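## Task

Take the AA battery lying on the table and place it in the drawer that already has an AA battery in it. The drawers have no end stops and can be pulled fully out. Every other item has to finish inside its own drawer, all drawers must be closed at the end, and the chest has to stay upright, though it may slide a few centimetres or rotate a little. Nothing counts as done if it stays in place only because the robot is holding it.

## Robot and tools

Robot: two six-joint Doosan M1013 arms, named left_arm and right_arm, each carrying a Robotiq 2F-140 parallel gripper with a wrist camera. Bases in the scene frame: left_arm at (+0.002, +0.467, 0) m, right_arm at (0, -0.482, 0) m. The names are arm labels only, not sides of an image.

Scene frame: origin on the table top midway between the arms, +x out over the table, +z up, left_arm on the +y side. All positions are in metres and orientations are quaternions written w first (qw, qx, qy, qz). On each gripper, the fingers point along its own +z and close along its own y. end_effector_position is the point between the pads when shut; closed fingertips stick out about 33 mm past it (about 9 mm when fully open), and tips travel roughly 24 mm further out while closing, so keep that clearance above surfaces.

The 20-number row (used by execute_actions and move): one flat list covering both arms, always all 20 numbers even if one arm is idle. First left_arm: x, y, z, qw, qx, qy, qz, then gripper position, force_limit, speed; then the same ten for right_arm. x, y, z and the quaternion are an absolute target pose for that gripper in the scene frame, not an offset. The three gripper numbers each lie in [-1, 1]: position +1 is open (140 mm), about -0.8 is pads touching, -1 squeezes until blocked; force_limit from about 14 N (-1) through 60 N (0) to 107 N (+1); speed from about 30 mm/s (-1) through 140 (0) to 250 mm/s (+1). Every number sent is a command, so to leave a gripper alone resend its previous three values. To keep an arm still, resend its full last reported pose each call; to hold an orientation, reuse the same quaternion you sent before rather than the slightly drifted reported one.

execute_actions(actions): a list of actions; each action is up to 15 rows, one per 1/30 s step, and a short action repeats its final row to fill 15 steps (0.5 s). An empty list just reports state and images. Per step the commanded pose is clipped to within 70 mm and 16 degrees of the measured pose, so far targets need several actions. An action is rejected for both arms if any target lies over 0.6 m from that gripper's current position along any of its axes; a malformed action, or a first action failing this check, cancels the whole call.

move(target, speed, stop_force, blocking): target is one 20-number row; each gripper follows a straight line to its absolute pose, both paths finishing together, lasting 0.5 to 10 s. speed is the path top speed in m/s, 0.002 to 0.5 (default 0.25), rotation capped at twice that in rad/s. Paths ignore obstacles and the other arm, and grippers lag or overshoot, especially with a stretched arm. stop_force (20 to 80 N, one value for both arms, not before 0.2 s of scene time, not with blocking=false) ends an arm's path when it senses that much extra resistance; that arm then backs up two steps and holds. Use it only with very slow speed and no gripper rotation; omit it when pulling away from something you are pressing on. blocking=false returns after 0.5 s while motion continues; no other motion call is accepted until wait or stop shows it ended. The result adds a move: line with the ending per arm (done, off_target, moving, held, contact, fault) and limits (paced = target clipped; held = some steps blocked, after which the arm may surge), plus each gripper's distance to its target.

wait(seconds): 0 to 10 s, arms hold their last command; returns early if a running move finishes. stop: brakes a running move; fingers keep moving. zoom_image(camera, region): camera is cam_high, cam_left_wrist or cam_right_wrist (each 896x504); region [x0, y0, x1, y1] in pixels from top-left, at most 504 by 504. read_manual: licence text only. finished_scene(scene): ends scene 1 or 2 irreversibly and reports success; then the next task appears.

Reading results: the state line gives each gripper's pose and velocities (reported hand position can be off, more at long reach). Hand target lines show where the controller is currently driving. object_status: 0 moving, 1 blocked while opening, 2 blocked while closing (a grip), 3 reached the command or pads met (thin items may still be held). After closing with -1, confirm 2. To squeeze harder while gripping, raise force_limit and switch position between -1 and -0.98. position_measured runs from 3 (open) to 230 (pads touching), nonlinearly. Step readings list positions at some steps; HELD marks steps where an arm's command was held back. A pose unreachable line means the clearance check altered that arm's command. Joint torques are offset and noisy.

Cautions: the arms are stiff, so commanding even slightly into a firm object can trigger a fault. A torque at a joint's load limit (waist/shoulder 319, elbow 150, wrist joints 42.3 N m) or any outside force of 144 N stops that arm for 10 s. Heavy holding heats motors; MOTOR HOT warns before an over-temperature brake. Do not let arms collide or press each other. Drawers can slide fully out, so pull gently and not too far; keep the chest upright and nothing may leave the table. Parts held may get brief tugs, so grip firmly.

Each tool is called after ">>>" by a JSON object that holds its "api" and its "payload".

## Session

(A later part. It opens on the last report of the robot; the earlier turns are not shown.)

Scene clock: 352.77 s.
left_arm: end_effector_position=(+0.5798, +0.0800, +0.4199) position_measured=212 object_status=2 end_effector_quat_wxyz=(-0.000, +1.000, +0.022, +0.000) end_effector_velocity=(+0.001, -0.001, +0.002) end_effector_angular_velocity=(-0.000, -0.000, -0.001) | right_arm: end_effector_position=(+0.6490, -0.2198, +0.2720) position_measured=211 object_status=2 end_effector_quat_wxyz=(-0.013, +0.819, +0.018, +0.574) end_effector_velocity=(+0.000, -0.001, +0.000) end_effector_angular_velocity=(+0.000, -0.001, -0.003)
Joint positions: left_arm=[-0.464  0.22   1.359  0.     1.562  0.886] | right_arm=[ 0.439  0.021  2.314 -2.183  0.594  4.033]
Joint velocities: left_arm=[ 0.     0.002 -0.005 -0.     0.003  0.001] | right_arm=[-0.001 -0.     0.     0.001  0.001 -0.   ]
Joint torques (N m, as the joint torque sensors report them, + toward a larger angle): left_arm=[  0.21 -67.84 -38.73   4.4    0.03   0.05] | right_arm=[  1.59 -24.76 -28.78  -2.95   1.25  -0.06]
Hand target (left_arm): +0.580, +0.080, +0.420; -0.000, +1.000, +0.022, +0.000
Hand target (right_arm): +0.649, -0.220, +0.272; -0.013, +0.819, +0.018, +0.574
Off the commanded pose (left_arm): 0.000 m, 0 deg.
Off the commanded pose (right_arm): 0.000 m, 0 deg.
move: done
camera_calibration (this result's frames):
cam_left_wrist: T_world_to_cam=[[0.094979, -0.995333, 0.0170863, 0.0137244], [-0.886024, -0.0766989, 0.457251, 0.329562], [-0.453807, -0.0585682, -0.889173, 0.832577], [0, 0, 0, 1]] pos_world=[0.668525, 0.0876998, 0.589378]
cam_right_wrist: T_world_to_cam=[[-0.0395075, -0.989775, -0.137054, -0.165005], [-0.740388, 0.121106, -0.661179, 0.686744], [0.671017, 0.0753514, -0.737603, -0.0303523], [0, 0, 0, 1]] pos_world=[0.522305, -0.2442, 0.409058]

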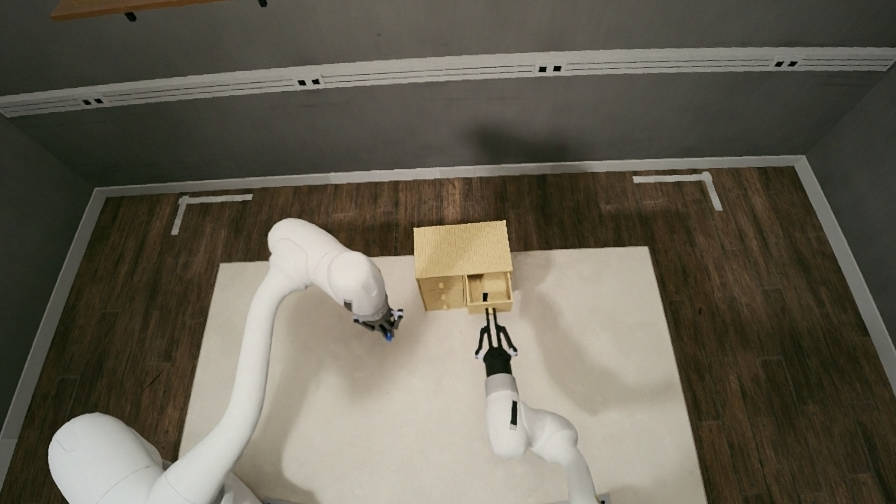

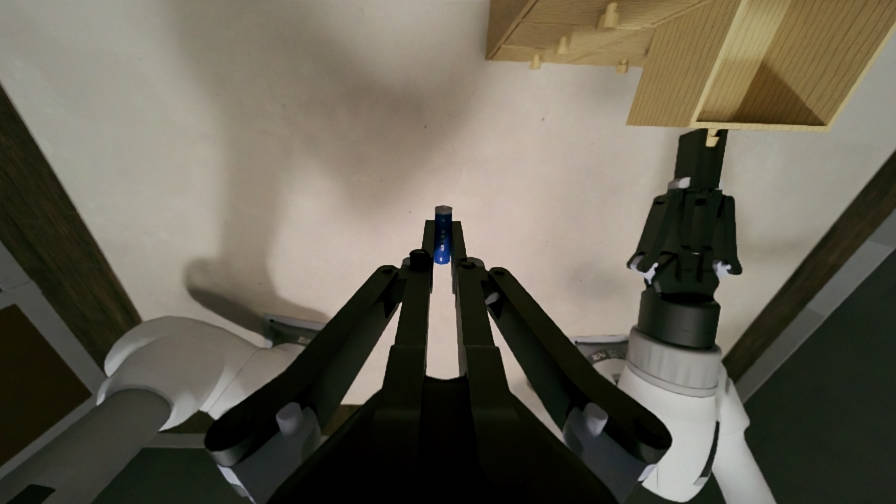

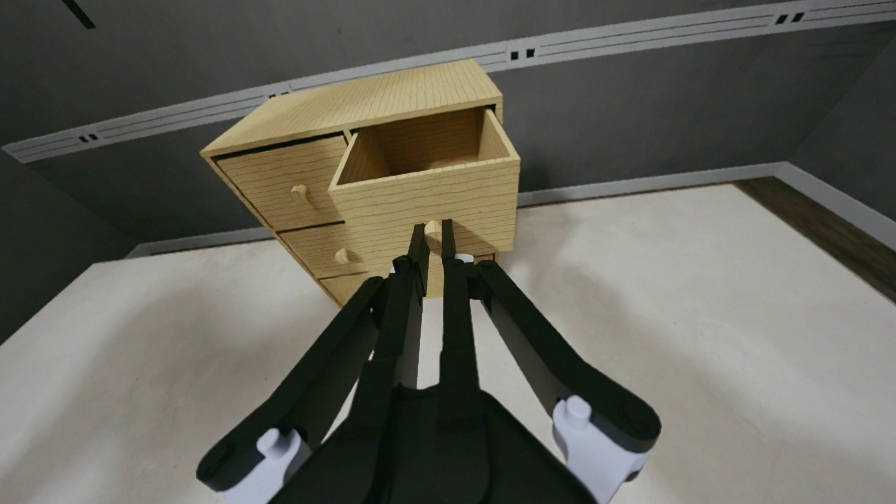

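>>> {"api": "move", "payload": {"target": [0.722, -0.236, 0.375, 0.0872, 0.996, 0.0217, -0.0019, -1, -0.5, -0.5, 0.634, -0.2204, 0.272, -0.0125, 0.819, 0.018, 0.574, -1, 0, -0.5], "speed": 0.2}}

Scene clock: 447.63 s.
left_arm: end_effector_position=(+0.7216, -0.2361, +0.3751) position_measured=212 object_status=2 end_effector_quat_wxyz=(+0.087, +0.996, +0.022, -0.002) end_effector_velocity=(+0.001, -0.001, -0.000) end_effector_angular_velocity=(+0.000, +0.001, -0.000) | right_arm: end_effector_position=(+0.6340, -0.2204, +0.2720) position_measured=211 object_status=2 end_effector_quat_wxyz=(-0.012, +0.819, +0.018, +0.574) end_effector_velocity=(+0.000, -0.001, +0.000) end_effector_angular_velocity=(+0.001, -0.001, -0.001)
Joint positions: left_arm=[-0.591  0.731  0.681 -0.126  1.607  0.748] | right_arm=[ 0.458  0.001  2.334 -2.16   0.605  4.02 ]
Joint velocities: left_arm=[-0.     0.004 -0.007 -0.     0.004 -0.   ] | right_arm=[-0.    -0.     0.     0.001  0.001  0.   ]
Joint torques (N m, as the joint torque sensors report them, + toward a larger angle): left_arm=[  -0.29 -115.9   -38.02    4.14   -1.14    0.18] | right_arm=[  3.7  -22.91 -29.6   -2.69   1.56  -0.41]
Hand target (left_arm): +0.722, -0.236, +0.375; +0.087, +0.996, +0.022, -0.002
Hand target (right_arm): +0.634, -0.220, +0.272; -0.012, +0.819, +0.018, +0.574
Off the commanded pose (left_arm): 0.000 m, 0 deg.
Off the commanded pose (right_arm): 0.000 m, 0 deg.
move: done
camera_calibration (this result's frames):
cam_left_wrist: T_world_to_cam=[[0.0939725, -0.97722, 0.19029, -0.373592], [-0.886054, 0.00506063, 0.463555, 0.468387], [-0.453958, -0.212169, -0.865394, 0.793478], [0, 0, 0, 1]] pos_world=[0.810329, -0.199101, 0.540639]
cam_right_wrist: T_world_to_cam=[[-0.0395314, -0.989782, -0.136999, -0.166184], [-0.740421, 0.121084, -0.661148, 0.675697], [0.67098, 0.0753008, -0.737642, -0.0201896], [0, 0, 0, 1]] pos_world=[0.507277, -0.244782, 0.409076]

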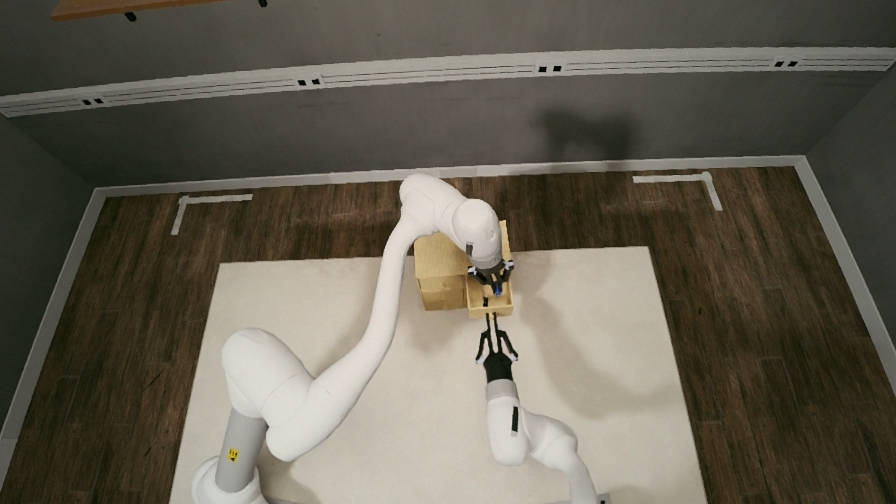

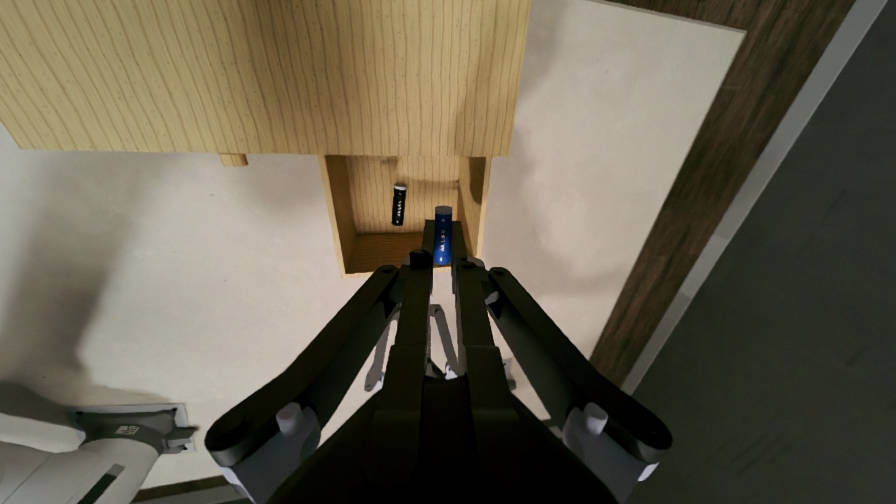

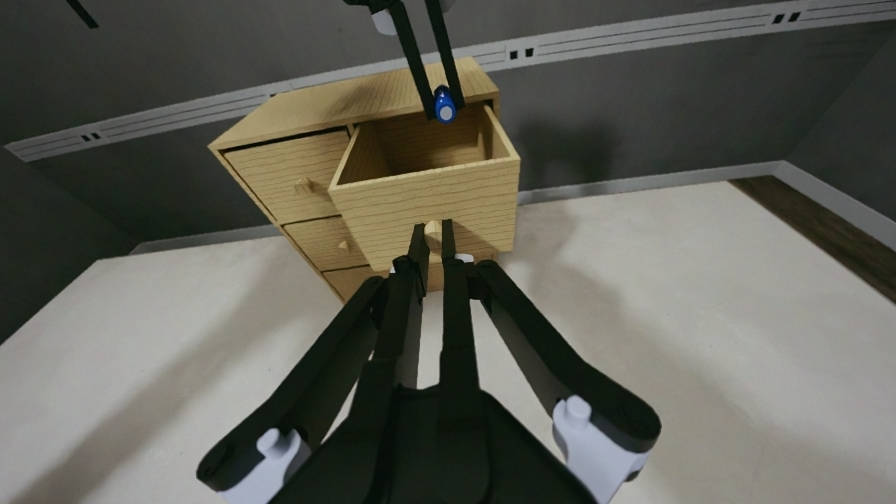

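>>> {"api": "zoom_image", "payload": {"camera": "cam_left_wrist", "region": [310, 140, 520, 300]}}

Region (310, 140, 520, 300) of cam_left_wrist's 896x504 image, scaled by 2.400, with more detail than that image has; it fills the top 384 rows of this view, and the rest is white.

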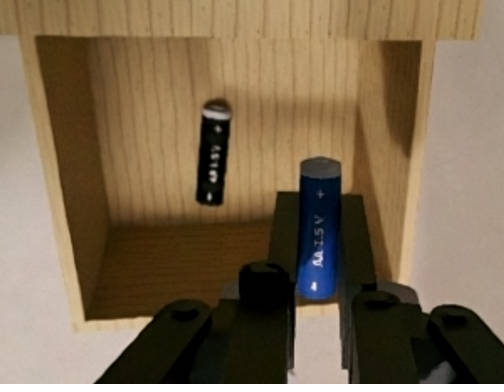

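>>> {"api": "zoom_image", "payload": {"camera": "cam_left_wrist", "region": [375, 170, 425, 235]}}

Region (375, 170, 425, 235) of cam_left_wrist's 896x504 image, scaled by 7.754, with more detail than that image has; it fills the left 388 columns of this view, and the rest is white.

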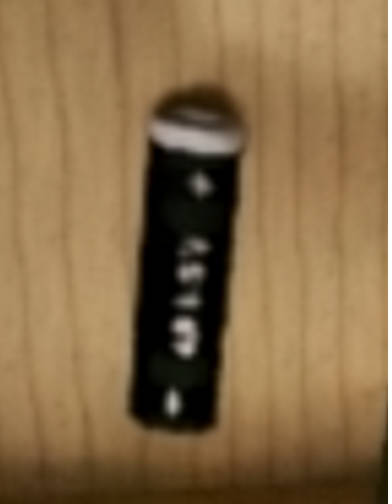

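>>> {"api": "move", "payload": {"target": [0.722, -0.241, 0.285, 0.0872, 0.996, 0.0217, -0.0019, -1, -0.5, -0.5, 0.634, -0.2204, 0.272, -0.0125, 0.819, 0.018, 0.574, -1, 0, -0.5], "speed": 0.08}}

Scene clock: 516.57 s.
left_arm: end_effector_position=(+0.7220, -0.2410, +0.2852) position_measured=212 object_status=2 end_effector_quat_wxyz=(+0.087, +0.996, +0.022, -0.002) end_effector_velocity=(-0.000, -0.000, -0.002) end_effector_angular_velocity=(+0.000, +0.001, +0.000) | right_arm: end_effector_position=(+0.6340, -0.2204, +0.2720) position_measured=211 object_status=2 end_effector_quat_wxyz=(-0.012, +0.819, +0.018, +0.574) end_effector_velocity=(+0.000, -0.000, -0.000) end_effector_angular_velocity=(-0.002, +0.000, +0.000)
Joint positions: left_arm=[-0.594  0.724  0.855 -0.126  1.441  0.766] | right_arm=[ 0.458  0.001  2.334 -2.16   0.605  4.02 ]
Joint velocities: left_arm=[-0.     0.     0.003 -0.    -0.003  0.   ] | right_arm=[-0.     0.    -0.    -0.     0.    -0.002]
Joint torques (N m, as the joint torque sensors report them, + toward a larger angle): left_arm=[  -1.88 -113.5   -39.3     4.04   -0.58    0.23] | right_arm=[  2.86 -23.02 -28.45  -2.41   1.7   -0.36]
Hand target (left_arm): +0.722, -0.241, +0.285; +0.087, +0.996, +0.022, -0.002
Hand target (right_arm): +0.634, -0.220, +0.272; -0.012, +0.819, +0.018, +0.574
Off the commanded pose (left_arm): 0.000 m, 0 deg.
Off the commanded pose (right_arm): 0.000 m, 0 deg.
move: done
camera_calibration (this result's frames):
cam_left_wrist: T_world_to_cam=[[0.0935341, -0.977285, 0.190173, -0.360951], [-0.886031, 0.00541204, 0.463595, 0.51048], [-0.454094, -0.211861, -0.865398, 0.714968], [0, 0, 0, 1]] pos_world=[0.810725, -0.204041, 0.450719]
cam_right_wrist: T_world_to_cam=[[-0.0395352, -0.989784, -0.136981, -0.166176], [-0.740435, 0.121073, -0.661133, 0.67568], [0.670964, 0.0752878, -0.737658, -0.0201711], [0, 0, 0, 1]] pos_world=[0.507261, -0.244766, 0.409072]

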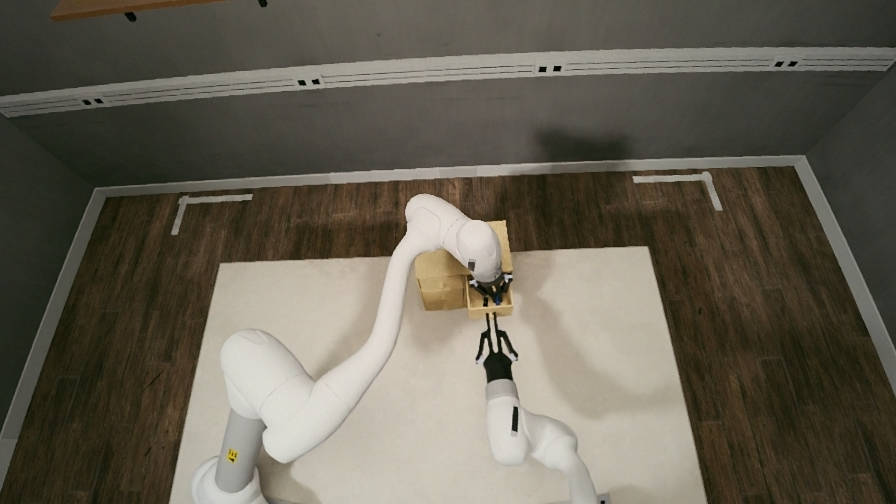

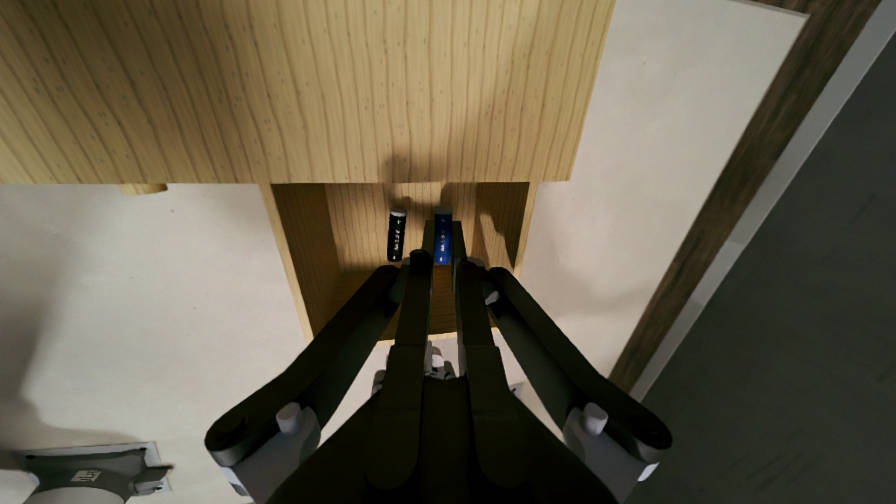

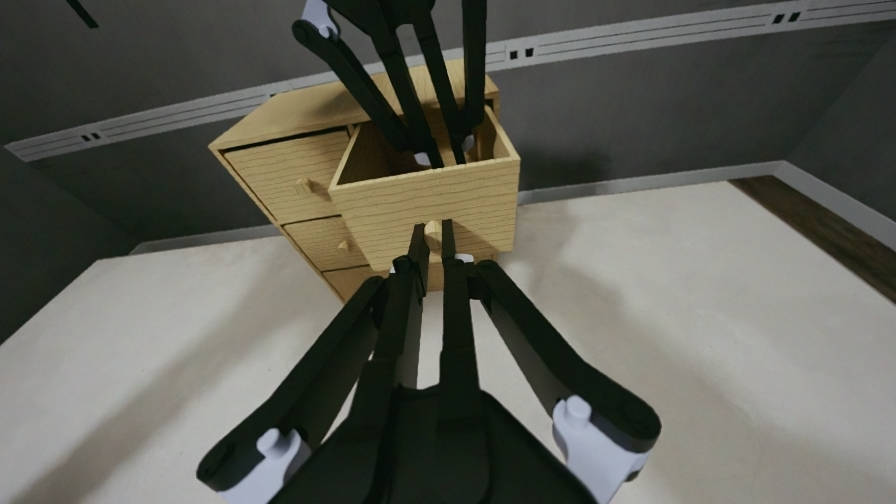

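>>> {"api": "zoom_image", "payload": {"camera": "cam_left_wrist", "region": [300, 165, 560, 355]}}

>>> {"api": "zoom_image", "payload": {"camera": "cam_right_wrist", "region": [320, 60, 540, 220]}}

Region (300, 165, 560, 355) of cam_left_wrist's 896x504 image, scaled by 1.938, with more detail than that image has; it fills the top 368 rows of this view, and the rest is white.

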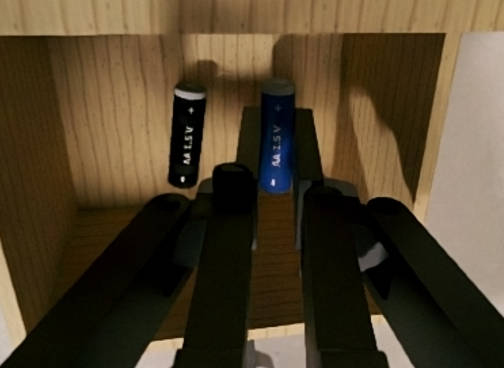

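Region (320, 60, 540, 220) of cam_right_wrist's 896x504 image, scaled by 2.291, with more detail than that image has; it fills the top 367 rows of this view, and the rest is white.

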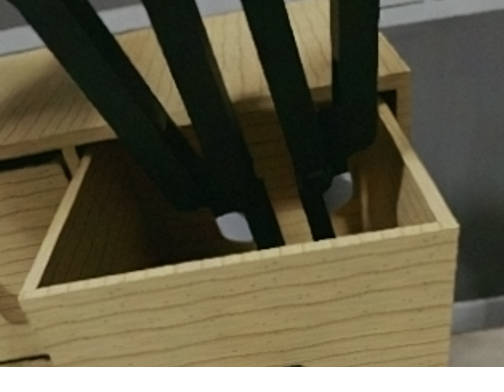

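>>> {"api": "move", "payload": {"target": [0.722, -0.241, 0.268, 0.0872, 0.996, 0.0217, -0.0019, -1, -0.5, -0.5, 0.634, -0.2204, 0.272, -0.0125, 0.819, 0.018, 0.574, -1, 0, -0.5], "speed": 0.03}}

>>> {"api": "zoom_image", "payload": {"camera": "cam_left_wrist", "region": [360, 185, 520, 305]}}

Scene clock: 553.07 s.
left_arm: end_effector_position=(+0.7220, -0.2410, +0.2681) position_measured=212 object_status=2 end_effector_quat_wxyz=(+0.087, +0.996, +0.022, -0.002) end_effector_velocity=(-0.000, +0.000, -0.002) end_effector_angular_velocity=(+0.001, +0.001, -0.003) | right_arm: end_effector_position=(+0.6340, -0.2204, +0.2720) position_measured=211 object_status=2 end_effector_quat_wxyz=(-0.012, +0.819, +0.018, +0.574) end_effector_velocity=(-0.000, +0.000, -0.000) end_effector_angular_velocity=(+0.000, -0.000, +0.000)
Joint positions: left_arm=[-0.594  0.724  0.884 -0.127  1.412  0.769] | right_arm=[ 0.458  0.001  2.334 -2.16   0.605  4.02 ]
Joint velocities: left_arm=[-0.     0.001  0.003  0.    -0.002  0.003] | right_arm=[ 0.001  0.001  0.    -0.     0.001  0.001]
Joint torques (N m, as the joint torque sensors report them, + toward a larger angle): left_arm=[   0.32 -113.43  -39.64    4.02   -1.1    -0.11] | right_arm=[  1.67 -21.19 -30.79  -2.44   1.71  -0.13]
Hand target (left_arm): +0.722, -0.241, +0.268; +0.087, +0.996, +0.022, -0.002
Hand target (right_arm): +0.634, -0.220, +0.272; -0.012, +0.819, +0.018, +0.574
Off the commanded pose (left_arm): 0.000 m, 0 deg.
Off the commanded pose (right_arm): 0.000 m, 0 deg.
move: done
camera_calibration (this result's frames):
cam_left_wrist: T_world_to_cam=[[0.0937439, -0.977277, 0.190108, -0.35784], [-0.885993, 0.00520902, 0.463669, 0.518324], [-0.454123, -0.2119, -0.865373, 0.700169], [0, 0, 0, 1]] pos_world=[0.81074, -0.204043, 0.433604]
cam_right_wrist: T_world_to_cam=[[-0.0395327, -0.989783, -0.136994, -0.166165], [-0.740423, 0.121081, -0.661146, 0.675694], [0.670978, 0.075297, -0.737644, -0.0201771], [0, 0, 0, 1]] pos_world=[0.507268, -0.244761, 0.409085]

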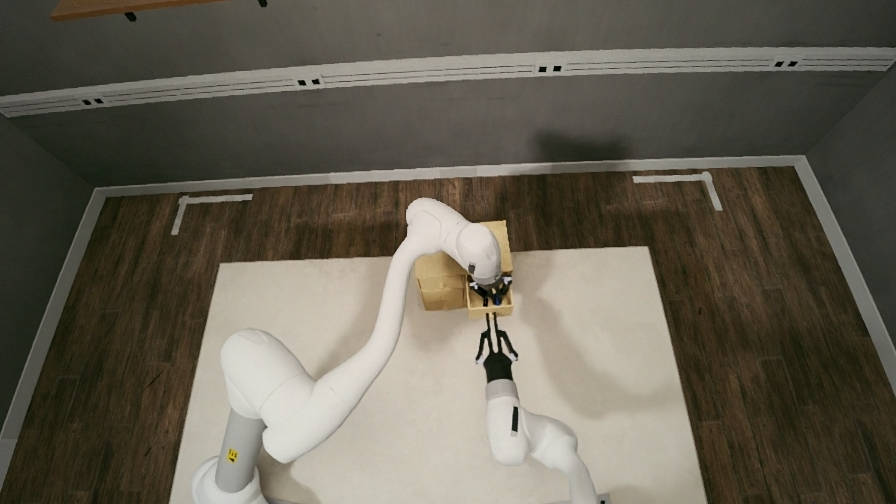

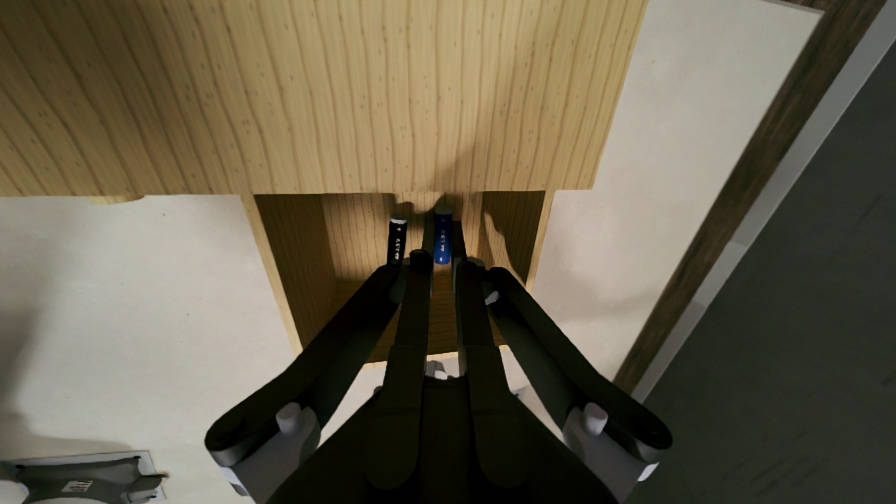

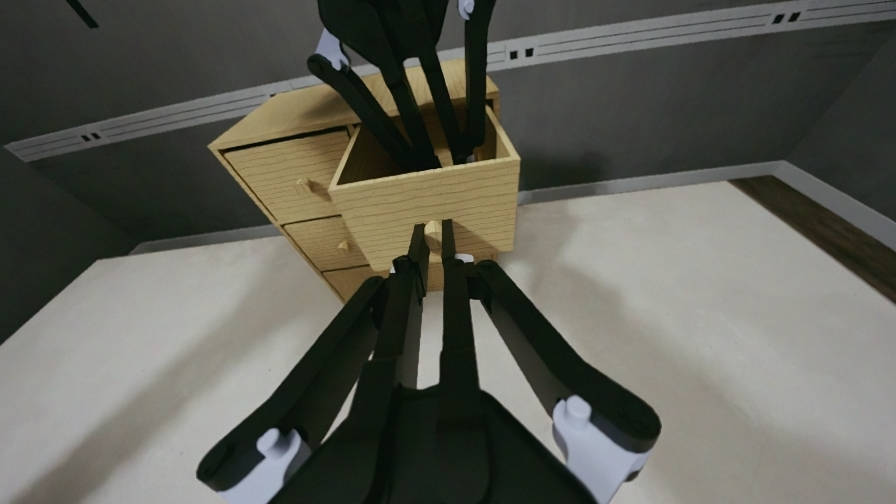

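Region (360, 185, 520, 305) of cam_left_wrist's 896x504 image, scaled by 3.150, with more detail than that image has; it fills the top 378 rows of this view, and the rest is white.

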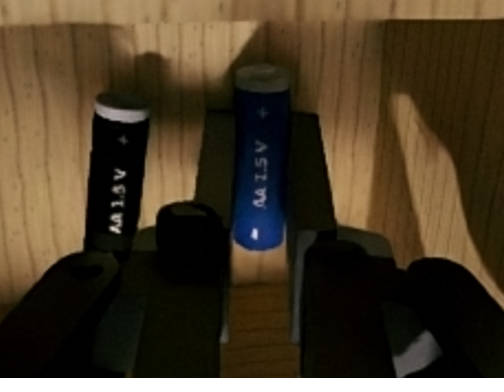

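>>> {"api": "move", "payload": {"target": [0.722, -0.241, 0.263, 0.0872, 0.996, 0.0217, -0.0019, -1, -0.5, -0.5, 0.634, -0.2204, 0.272, -0.0125, 0.819, 0.018, 0.574, -1, 0, -0.5], "speed": 0.01}}

Scene clock: 574.93 s.
left_arm: end_effector_position=(+0.7220, -0.2410, +0.2631) position_measured=212 object_status=2 end_effector_quat_wxyz=(+0.087, +0.996, +0.022, -0.002) end_effector_velocity=(-0.001, +0.000, -0.001) end_effector_angular_velocity=(+0.000, +0.000, -0.001) | right_arm: end_effector_position=(+0.6340, -0.2204, +0.2720) position_measured=211 object_status=2 end_effector_quat_wxyz=(-0.012, +0.819, +0.018, +0.574) end_effector_velocity=(+0.000, -0.000, +0.000) end_effector_angular_velocity=(-0.002, -0.000, +0.001)
Joint positions: left_arm=[-0.594  0.725  0.893 -0.127  1.403  0.77 ] | right_arm=[ 0.458  0.001  2.334 -2.16   0.605  4.02 ]
Joint velocities: left_arm=[-0.    -0.001  0.003 -0.    -0.002  0.   ] | right_arm=[-0.001  0.    -0.    -0.001 -0.    -0.001]
Joint torques (N m, as the joint torque sensors report them, + toward a larger angle): left_arm=[  -0.24 -113.82  -41.42    4.22   -0.83   -0.12] | right_arm=[  4.61 -20.93 -29.4   -2.72   1.66  -0.05]
Hand target (left_arm): +0.722, -0.241, +0.263; +0.087, +0.996, +0.022, -0.002
Hand target (right_arm): +0.634, -0.220, +0.272; -0.012, +0.819, +0.018, +0.574
Off the commanded pose (left_arm): 0.000 m, 0 deg.
Off the commanded pose (right_arm): 0.000 m, 0 deg.
move: done
camera_calibration (this result's frames):
cam_left_wrist: T_world_to_cam=[[0.0937763, -0.977275, 0.190105, -0.356903], [-0.885992, 0.00517891, 0.463671, 0.520646], [-0.454118, -0.211913, -0.865372, 0.69581], [0, 0, 0, 1]] pos_world=[0.810738, -0.204037, 0.428576]
cam_right_wrist: T_world_to_cam=[[-0.0395342, -0.989783, -0.136988, -0.166166], [-0.740429, 0.121078, -0.66114, 0.675691], [0.670971, 0.0752924, -0.737651, -0.0201786], [0, 0, 0, 1]] pos_world=[0.507271, -0.24476, 0.409079]

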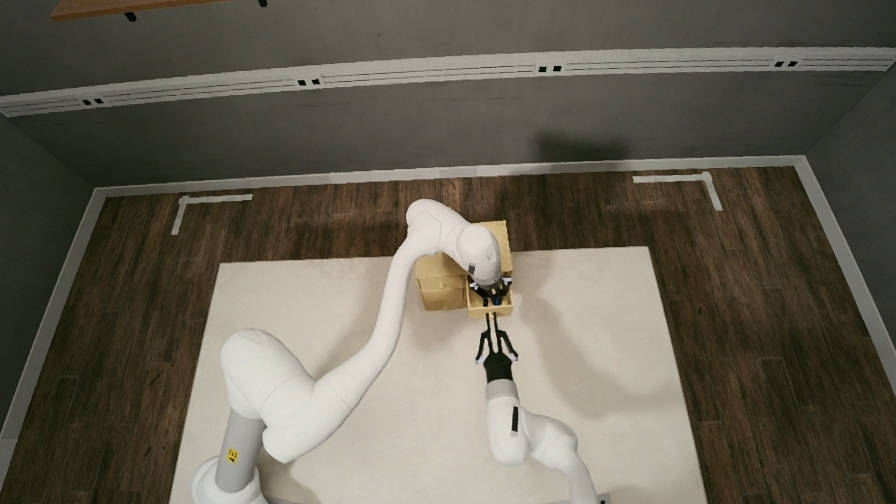

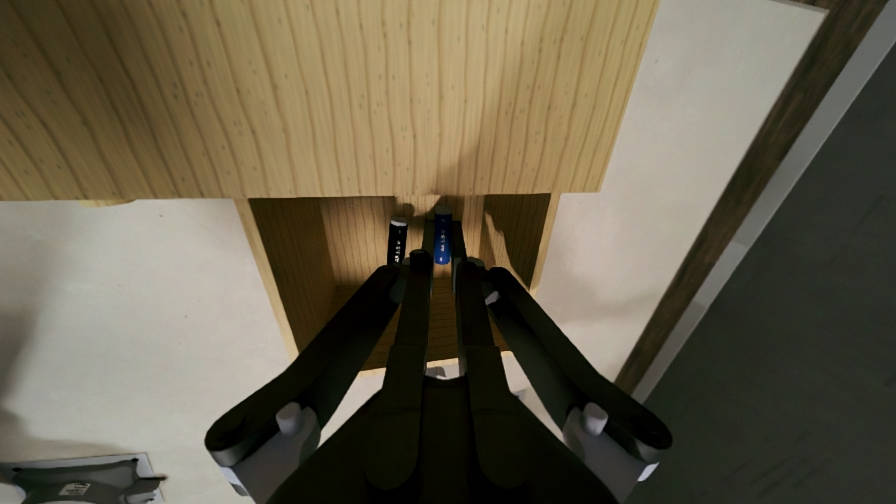

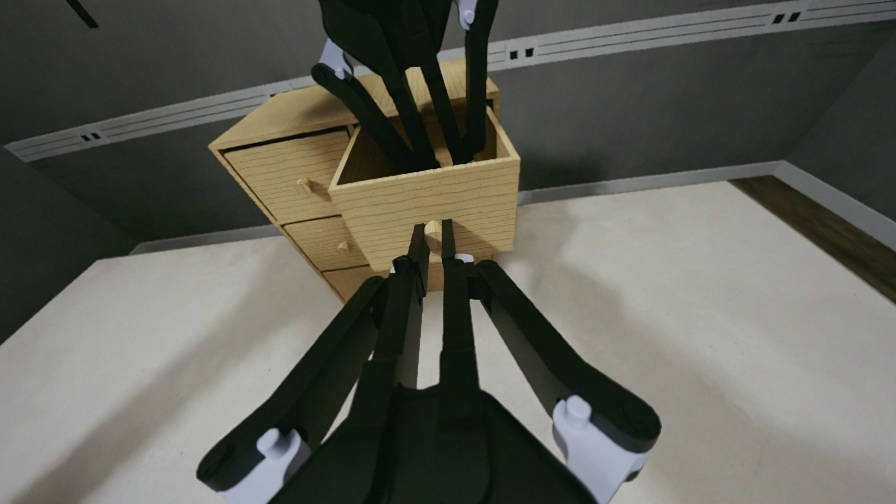

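>>> {"api": "execute_actions", "payload": {"actions": [[[0.722, -0.241, 0.263, 0.0872, 0.996, 0.0217, -0.0019, -0.56, -0.5, -0.7, 0.634, -0.2204, 0.272, -0.0125, 0.819, 0.018, 0.574, -1, 0, -0.5]]]}}

>>> {"api": "zoom_image", "payload": {"camera": "cam_left_wrist", "region": [360, 185, 520, 305]}}

Scene clock: 587.47 s.
left_arm: end_effector_position=(+0.7220, -0.2410, +0.2630) position_measured=200 object_status=3 end_effector_quat_wxyz=(+0.087, +0.996, +0.022, -0.002) end_effector_velocity=(+0.000, -0.000, +0.001) end_effector_angular_velocity=(-0.001, -0.001, +0.001) | right_arm: end_effector_position=(+0.6340, -0.2204, +0.2720) position_measured=211 object_status=2 end_effector_quat_wxyz=(-0.012, +0.819, +0.018, +0.574) end_effector_velocity=(+0.000, -0.000, +0.000) end_effector_angular_velocity=(+0.000, -0.001, -0.001)
Joint positions: left_arm=[-0.594  0.725  0.893 -0.127  1.403  0.77 ] | right_arm=[ 0.458  0.001  2.334 -2.16   0.605  4.02 ]
Joint velocities: left_arm=[ 0.    -0.    -0.001 -0.    -0.    -0.001] | right_arm=[-0.     0.     0.    -0.001  0.001  0.001]
Joint torques (N m, as the joint torque sensors report them, + toward a larger angle): left_arm=[   1.52 -113.21  -39.15    4.19   -0.83    0.38] | right_arm=[  4.98 -26.3  -30.48  -2.59   1.63  -0.04]
Hand target (left_arm): +0.722, -0.241, +0.263; +0.087, +0.996, +0.022, -0.002
Hand target (right_arm): +0.634, -0.220, +0.272; -0.012, +0.819, +0.018, +0.574
Off the commanded pose (left_arm): 0.000 m, 0 deg.
Off the commanded pose (right_arm): 0.000 m, 0 deg.
Step readings (end_effector_position):
0: left_arm (+0.7220, -0.2410, +0.2630) | right_arm (+0.6340, -0.2204, +0.2720)
1: left_arm (+0.7220, -0.2410, +0.2630) | right_arm (+0.6340, -0.2204, +0.2720)
2: left_arm (+0.7220, -0.2410, +0.2630) | right_arm (+0.6340, -0.2204, +0.2720)
4: left_arm (+0.7220, -0.2410, +0.2630) | right_arm (+0.6340, -0.2204, +0.2720)
8: left_arm (+0.7220, -0.2410, +0.2630) | right_arm (+0.6340, -0.2204, +0.2720)
15: end_effector_position above
camera_calibration (this result's frames):
cam_left_wrist: T_world_to_cam=[[0.0937823, -0.977274, 0.190106, -0.356888], [-0.885992, 0.00517397, 0.463671, 0.520684], [-0.454118, -0.211917, -0.865372, 0.695739], [0, 0, 0, 1]] pos_world=[0.810739, -0.204033, 0.428493]
cam_right_wrist: T_world_to_cam=[[-0.0395337, -0.989784, -0.136988, -0.166166], [-0.740429, 0.121077, -0.661139, 0.67569], [0.670971, 0.0752925, -0.737651, -0.0201783], [0, 0, 0, 1]] pos_world=[0.507271, -0.24476, 0.409078]

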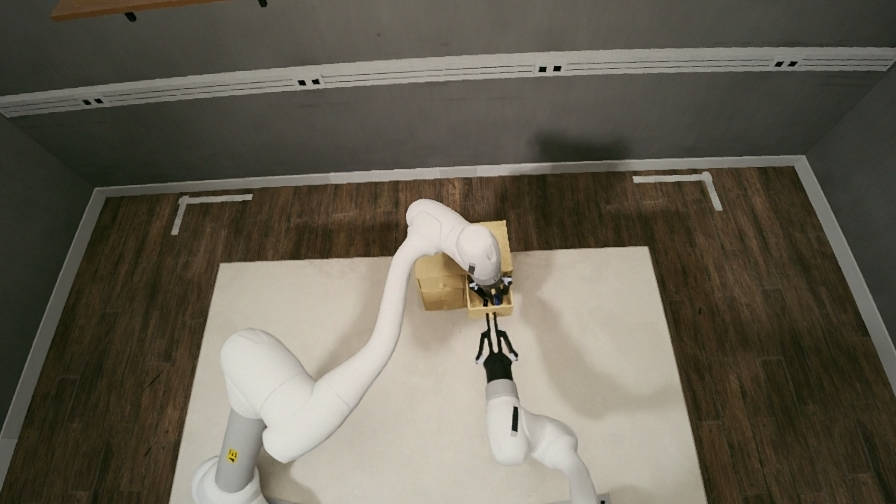

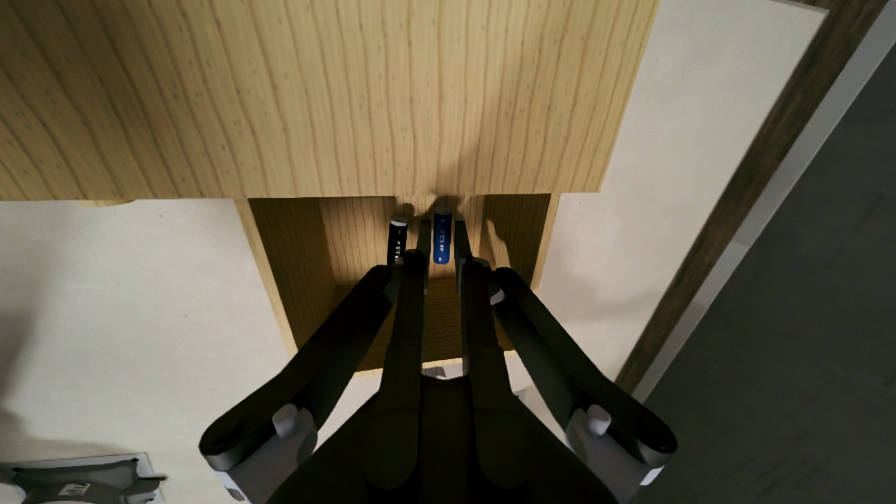

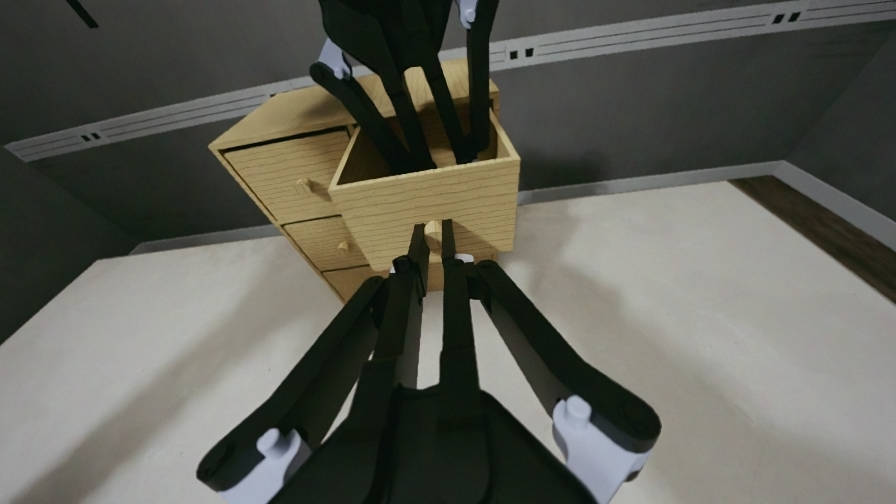

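Region (360, 185, 520, 305) of cam_left_wrist's 896x504 image, scaled by 3.150, with more detail than that image has; it fills the top 378 rows of this view, and the rest is white.

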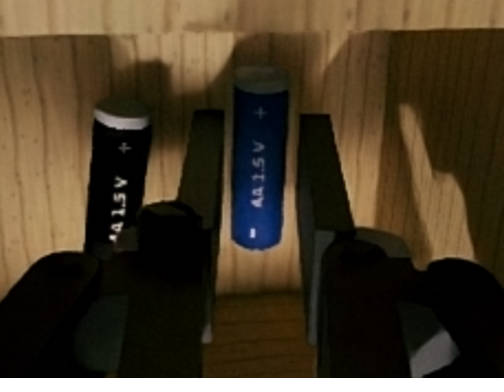

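>>> {"api": "move", "payload": {"target": [0.718, -0.228, 0.365, 0.0872, 0.996, 0.0217, -0.0019, -0.56, -0.5, -0.7, 0.634, -0.2204, 0.272, -0.0125, 0.819, 0.018, 0.574, -1, 0, -0.5], "speed": 0.12}}

Scene clock: 595.33 s.
left_arm: end_effector_position=(+0.7180, -0.2279, +0.3650) position_measured=200 object_status=3 end_effector_quat_wxyz=(+0.087, +0.996, +0.022, -0.002) end_effector_velocity=(+0.000, +0.000, +0.001) end_effector_angular_velocity=(+0.001, +0.001, +0.001) | right_arm: end_effector_position=(+0.6340, -0.2204, +0.2720) position_measured=211 object_status=2 end_effector_quat_wxyz=(-0.012, +0.819, +0.018, +0.574) end_effector_velocity=(+0.000, -0.000, +0.000) end_effector_angular_velocity=(-0.001, -0.001, -0.000)
Joint positions: left_arm=[-0.587  0.707  0.74  -0.126  1.573  0.755] | right_arm=[ 0.458  0.001  2.334 -2.16   0.605  4.02 ]
Joint velocities: left_arm=[ 0.     0.001 -0.003  0.     0.003 -0.001] | right_arm=[-0.    -0.    -0.     0.001  0.001 -0.002]
Joint torques (N m, as the joint torque sensors report them, + toward a larger angle): left_arm=[   0.14 -113.03  -39.36    4.07   -0.5     0.27] | right_arm=[  4.37 -21.84 -29.48  -2.62   1.84  -0.16]
Hand target (left_arm): +0.718, -0.228, +0.365; +0.087, +0.996, +0.022, -0.002
Hand target (right_arm): +0.634, -0.220, +0.272; -0.012, +0.819, +0.018, +0.574
Off the commanded pose (left_arm): 0.000 m, 0 deg.
Off the commanded pose (right_arm): 0.000 m, 0 deg.
move: done
camera_calibration (this result's frames):
cam_left_wrist: T_world_to_cam=[[0.0940151, -0.977234, 0.190199, -0.363332], [-0.886096, 0.00495911, 0.463476, 0.469855], [-0.453868, -0.212108, -0.865456, 0.7848], [0, 0, 0, 1]] pos_world=[0.80669, -0.190928, 0.530548]
cam_right_wrist: T_world_to_cam=[[-0.0395336, -0.989784, -0.136988, -0.166166], [-0.740429, 0.121077, -0.661139, 0.67569], [0.670971, 0.0752925, -0.737651, -0.0201783], [0, 0, 0, 1]] pos_world=[0.507271, -0.244759, 0.409078]

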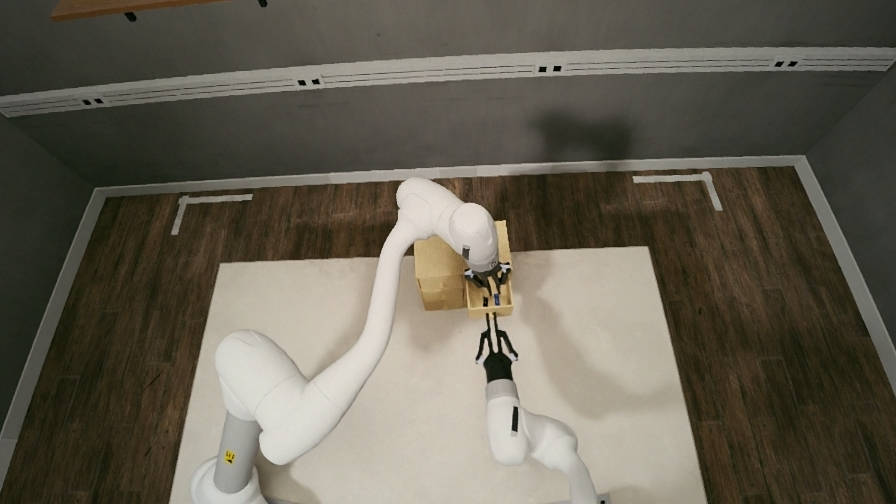

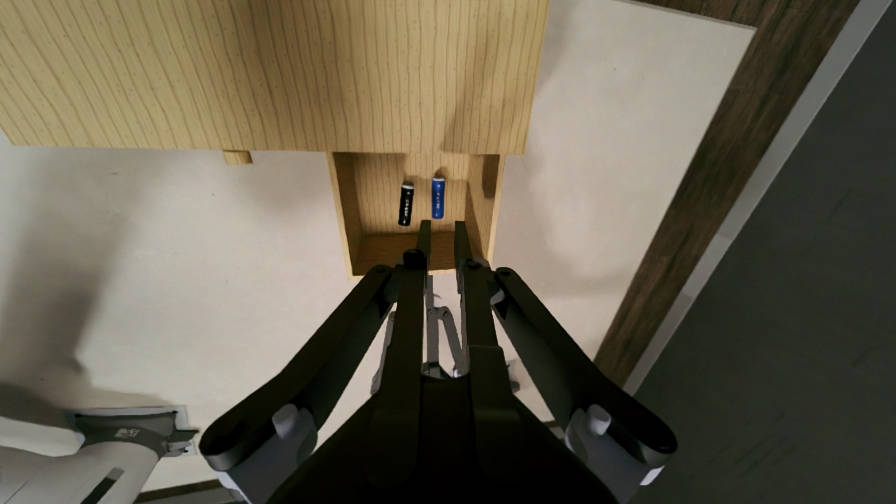

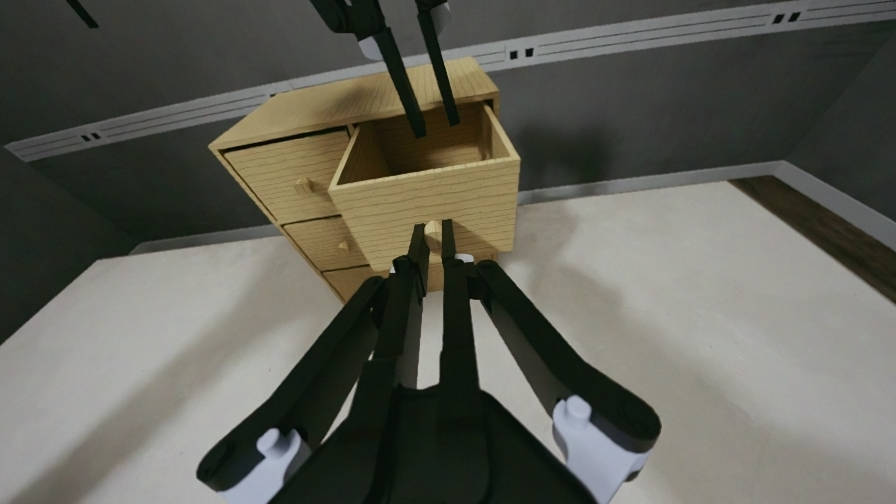

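>>> {"api": "move", "payload": {"target": [0.62, 0.06, 0.40, 0.0872, 0.996, 0.0217, -0.0019, -0.56, -0.5, -0.7, 0.750, -0.2153, 0.272, -0.0125, 0.819, 0.018, 0.574, -1, 0, -0.5], "speed": 0.15}}

Scene clock: 607.53 s.
left_arm: end_effector_position=(+0.6203, +0.0600, +0.3998) position_measured=200 object_status=3 end_effector_quat_wxyz=(+0.087, +0.996, +0.022, -0.002) end_effector_velocity=(-0.000, +0.002, +0.001) end_effector_angular_velocity=(-0.001, -0.001, -0.001) | right_arm: end_effector_position=(+0.7499, -0.2152, +0.2720) position_measured=211 object_status=2 end_effector_quat_wxyz=(-0.012, +0.819, +0.018, +0.574) end_effector_velocity=(+0.001, -0.000, +0.001) end_effector_angular_velocity=(+0.000, -0.001, -0.000)
Joint positions: left_arm=[-0.387  0.246  1.373 -0.149  1.431  0.978] | right_arm=[ 0.342  0.152  2.166 -2.298  0.528  4.089]
Joint velocities: left_arm=[ 0.002 -0.003  0.001 -0.     0.     0.002] | right_arm=[-0.001  0.    -0.001 -0.001 -0.     0.001]
Joint torques (N m, as the joint torque sensors report them, + toward a larger angle): left_arm=[ -1.97 -67.33 -39.19   4.28  -0.44   0.46] | right_arm=[  4.81 -35.51 -30.94  -2.96   1.1   -0.18]
Hand target (left_arm): +0.620, +0.060, +0.400; +0.087, +0.996, +0.022, -0.002
Hand target (right_arm): +0.750, -0.215, +0.272; -0.012, +0.819, +0.018, +0.574
Off the commanded pose (left_arm): 0.000 m, 0 deg.
Off the commanded pose (right_arm): 0.000 m, 0 deg.
move: done
camera_calibration (this result's frames):
cam_left_wrist: T_world_to_cam=[[0.0935815, -0.977334, 0.189895, -0.078947], [-0.885854, 0.00531987, 0.463934, 0.365355], [-0.454429, -0.211635, -0.865277, 0.831871], [0, 0, 0, 1]] pos_world=[0.709066, 0.0969519, 0.56529]
cam_right_wrist: T_world_to_cam=[[-0.0395693, -0.989793, -0.136911, -0.156388], [-0.740477, 0.121046, -0.661091, 0.760912], [0.670916, 0.0752206, -0.737708, -0.0983047], [0, 0, 0, 1]] pos_world=[0.623204, -0.239503, 0.409101]

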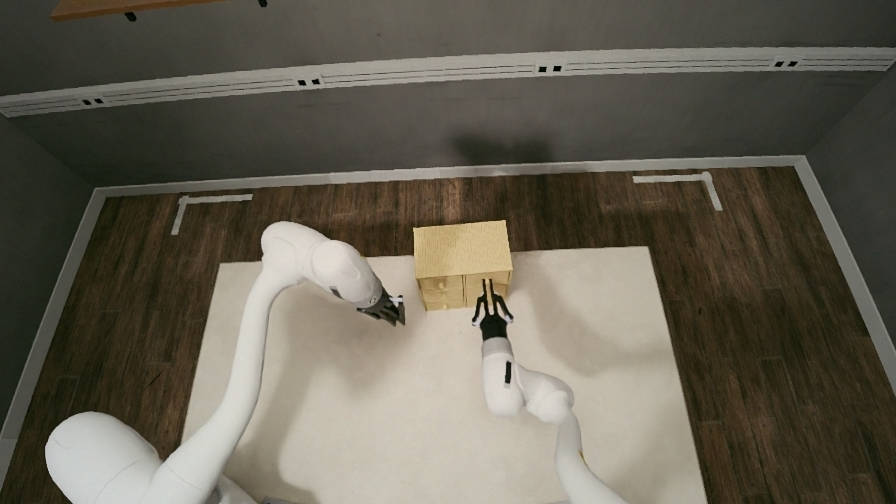

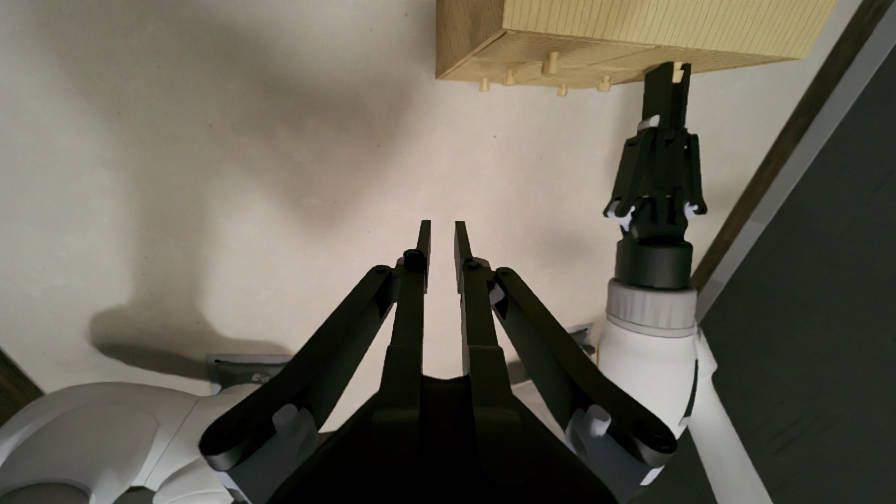

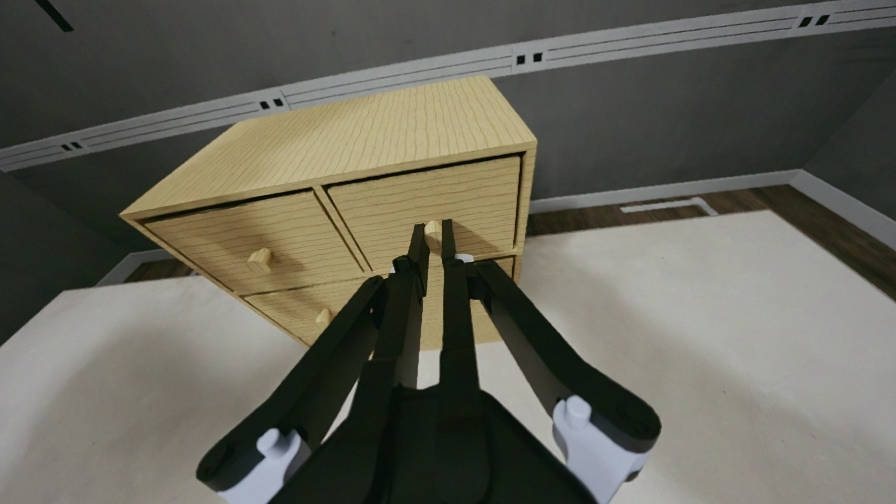

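>>> {"api": "zoom_image", "payload": {"camera": "cam_left_wrist", "region": [430, 0, 830, 130]}}

>>> {"api": "zoom_image", "payload": {"camera": "cam_right_wrist", "region": [290, 120, 550, 300]}}

Region (430, 0, 830, 130) of cam_left_wrist's 896x504 image, scaled by 1.260, with more detail than that image has; it fills the top 164 rows of this view, and the rest is white.

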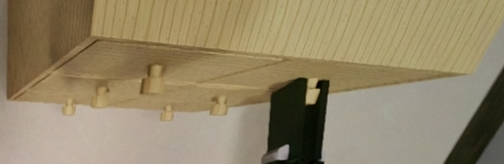

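Region (290, 120, 550, 300) of cam_right_wrist's 896x504 image, scaled by 1.938, with more detail than that image has; it fills the top 349 rows of this view, and the rest is white.

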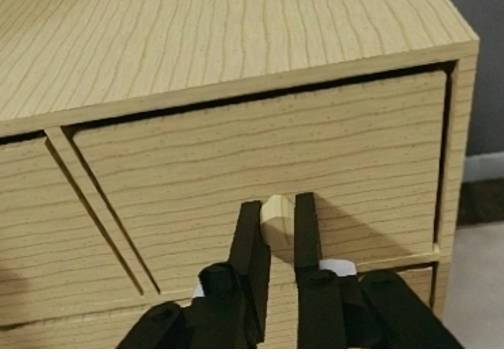

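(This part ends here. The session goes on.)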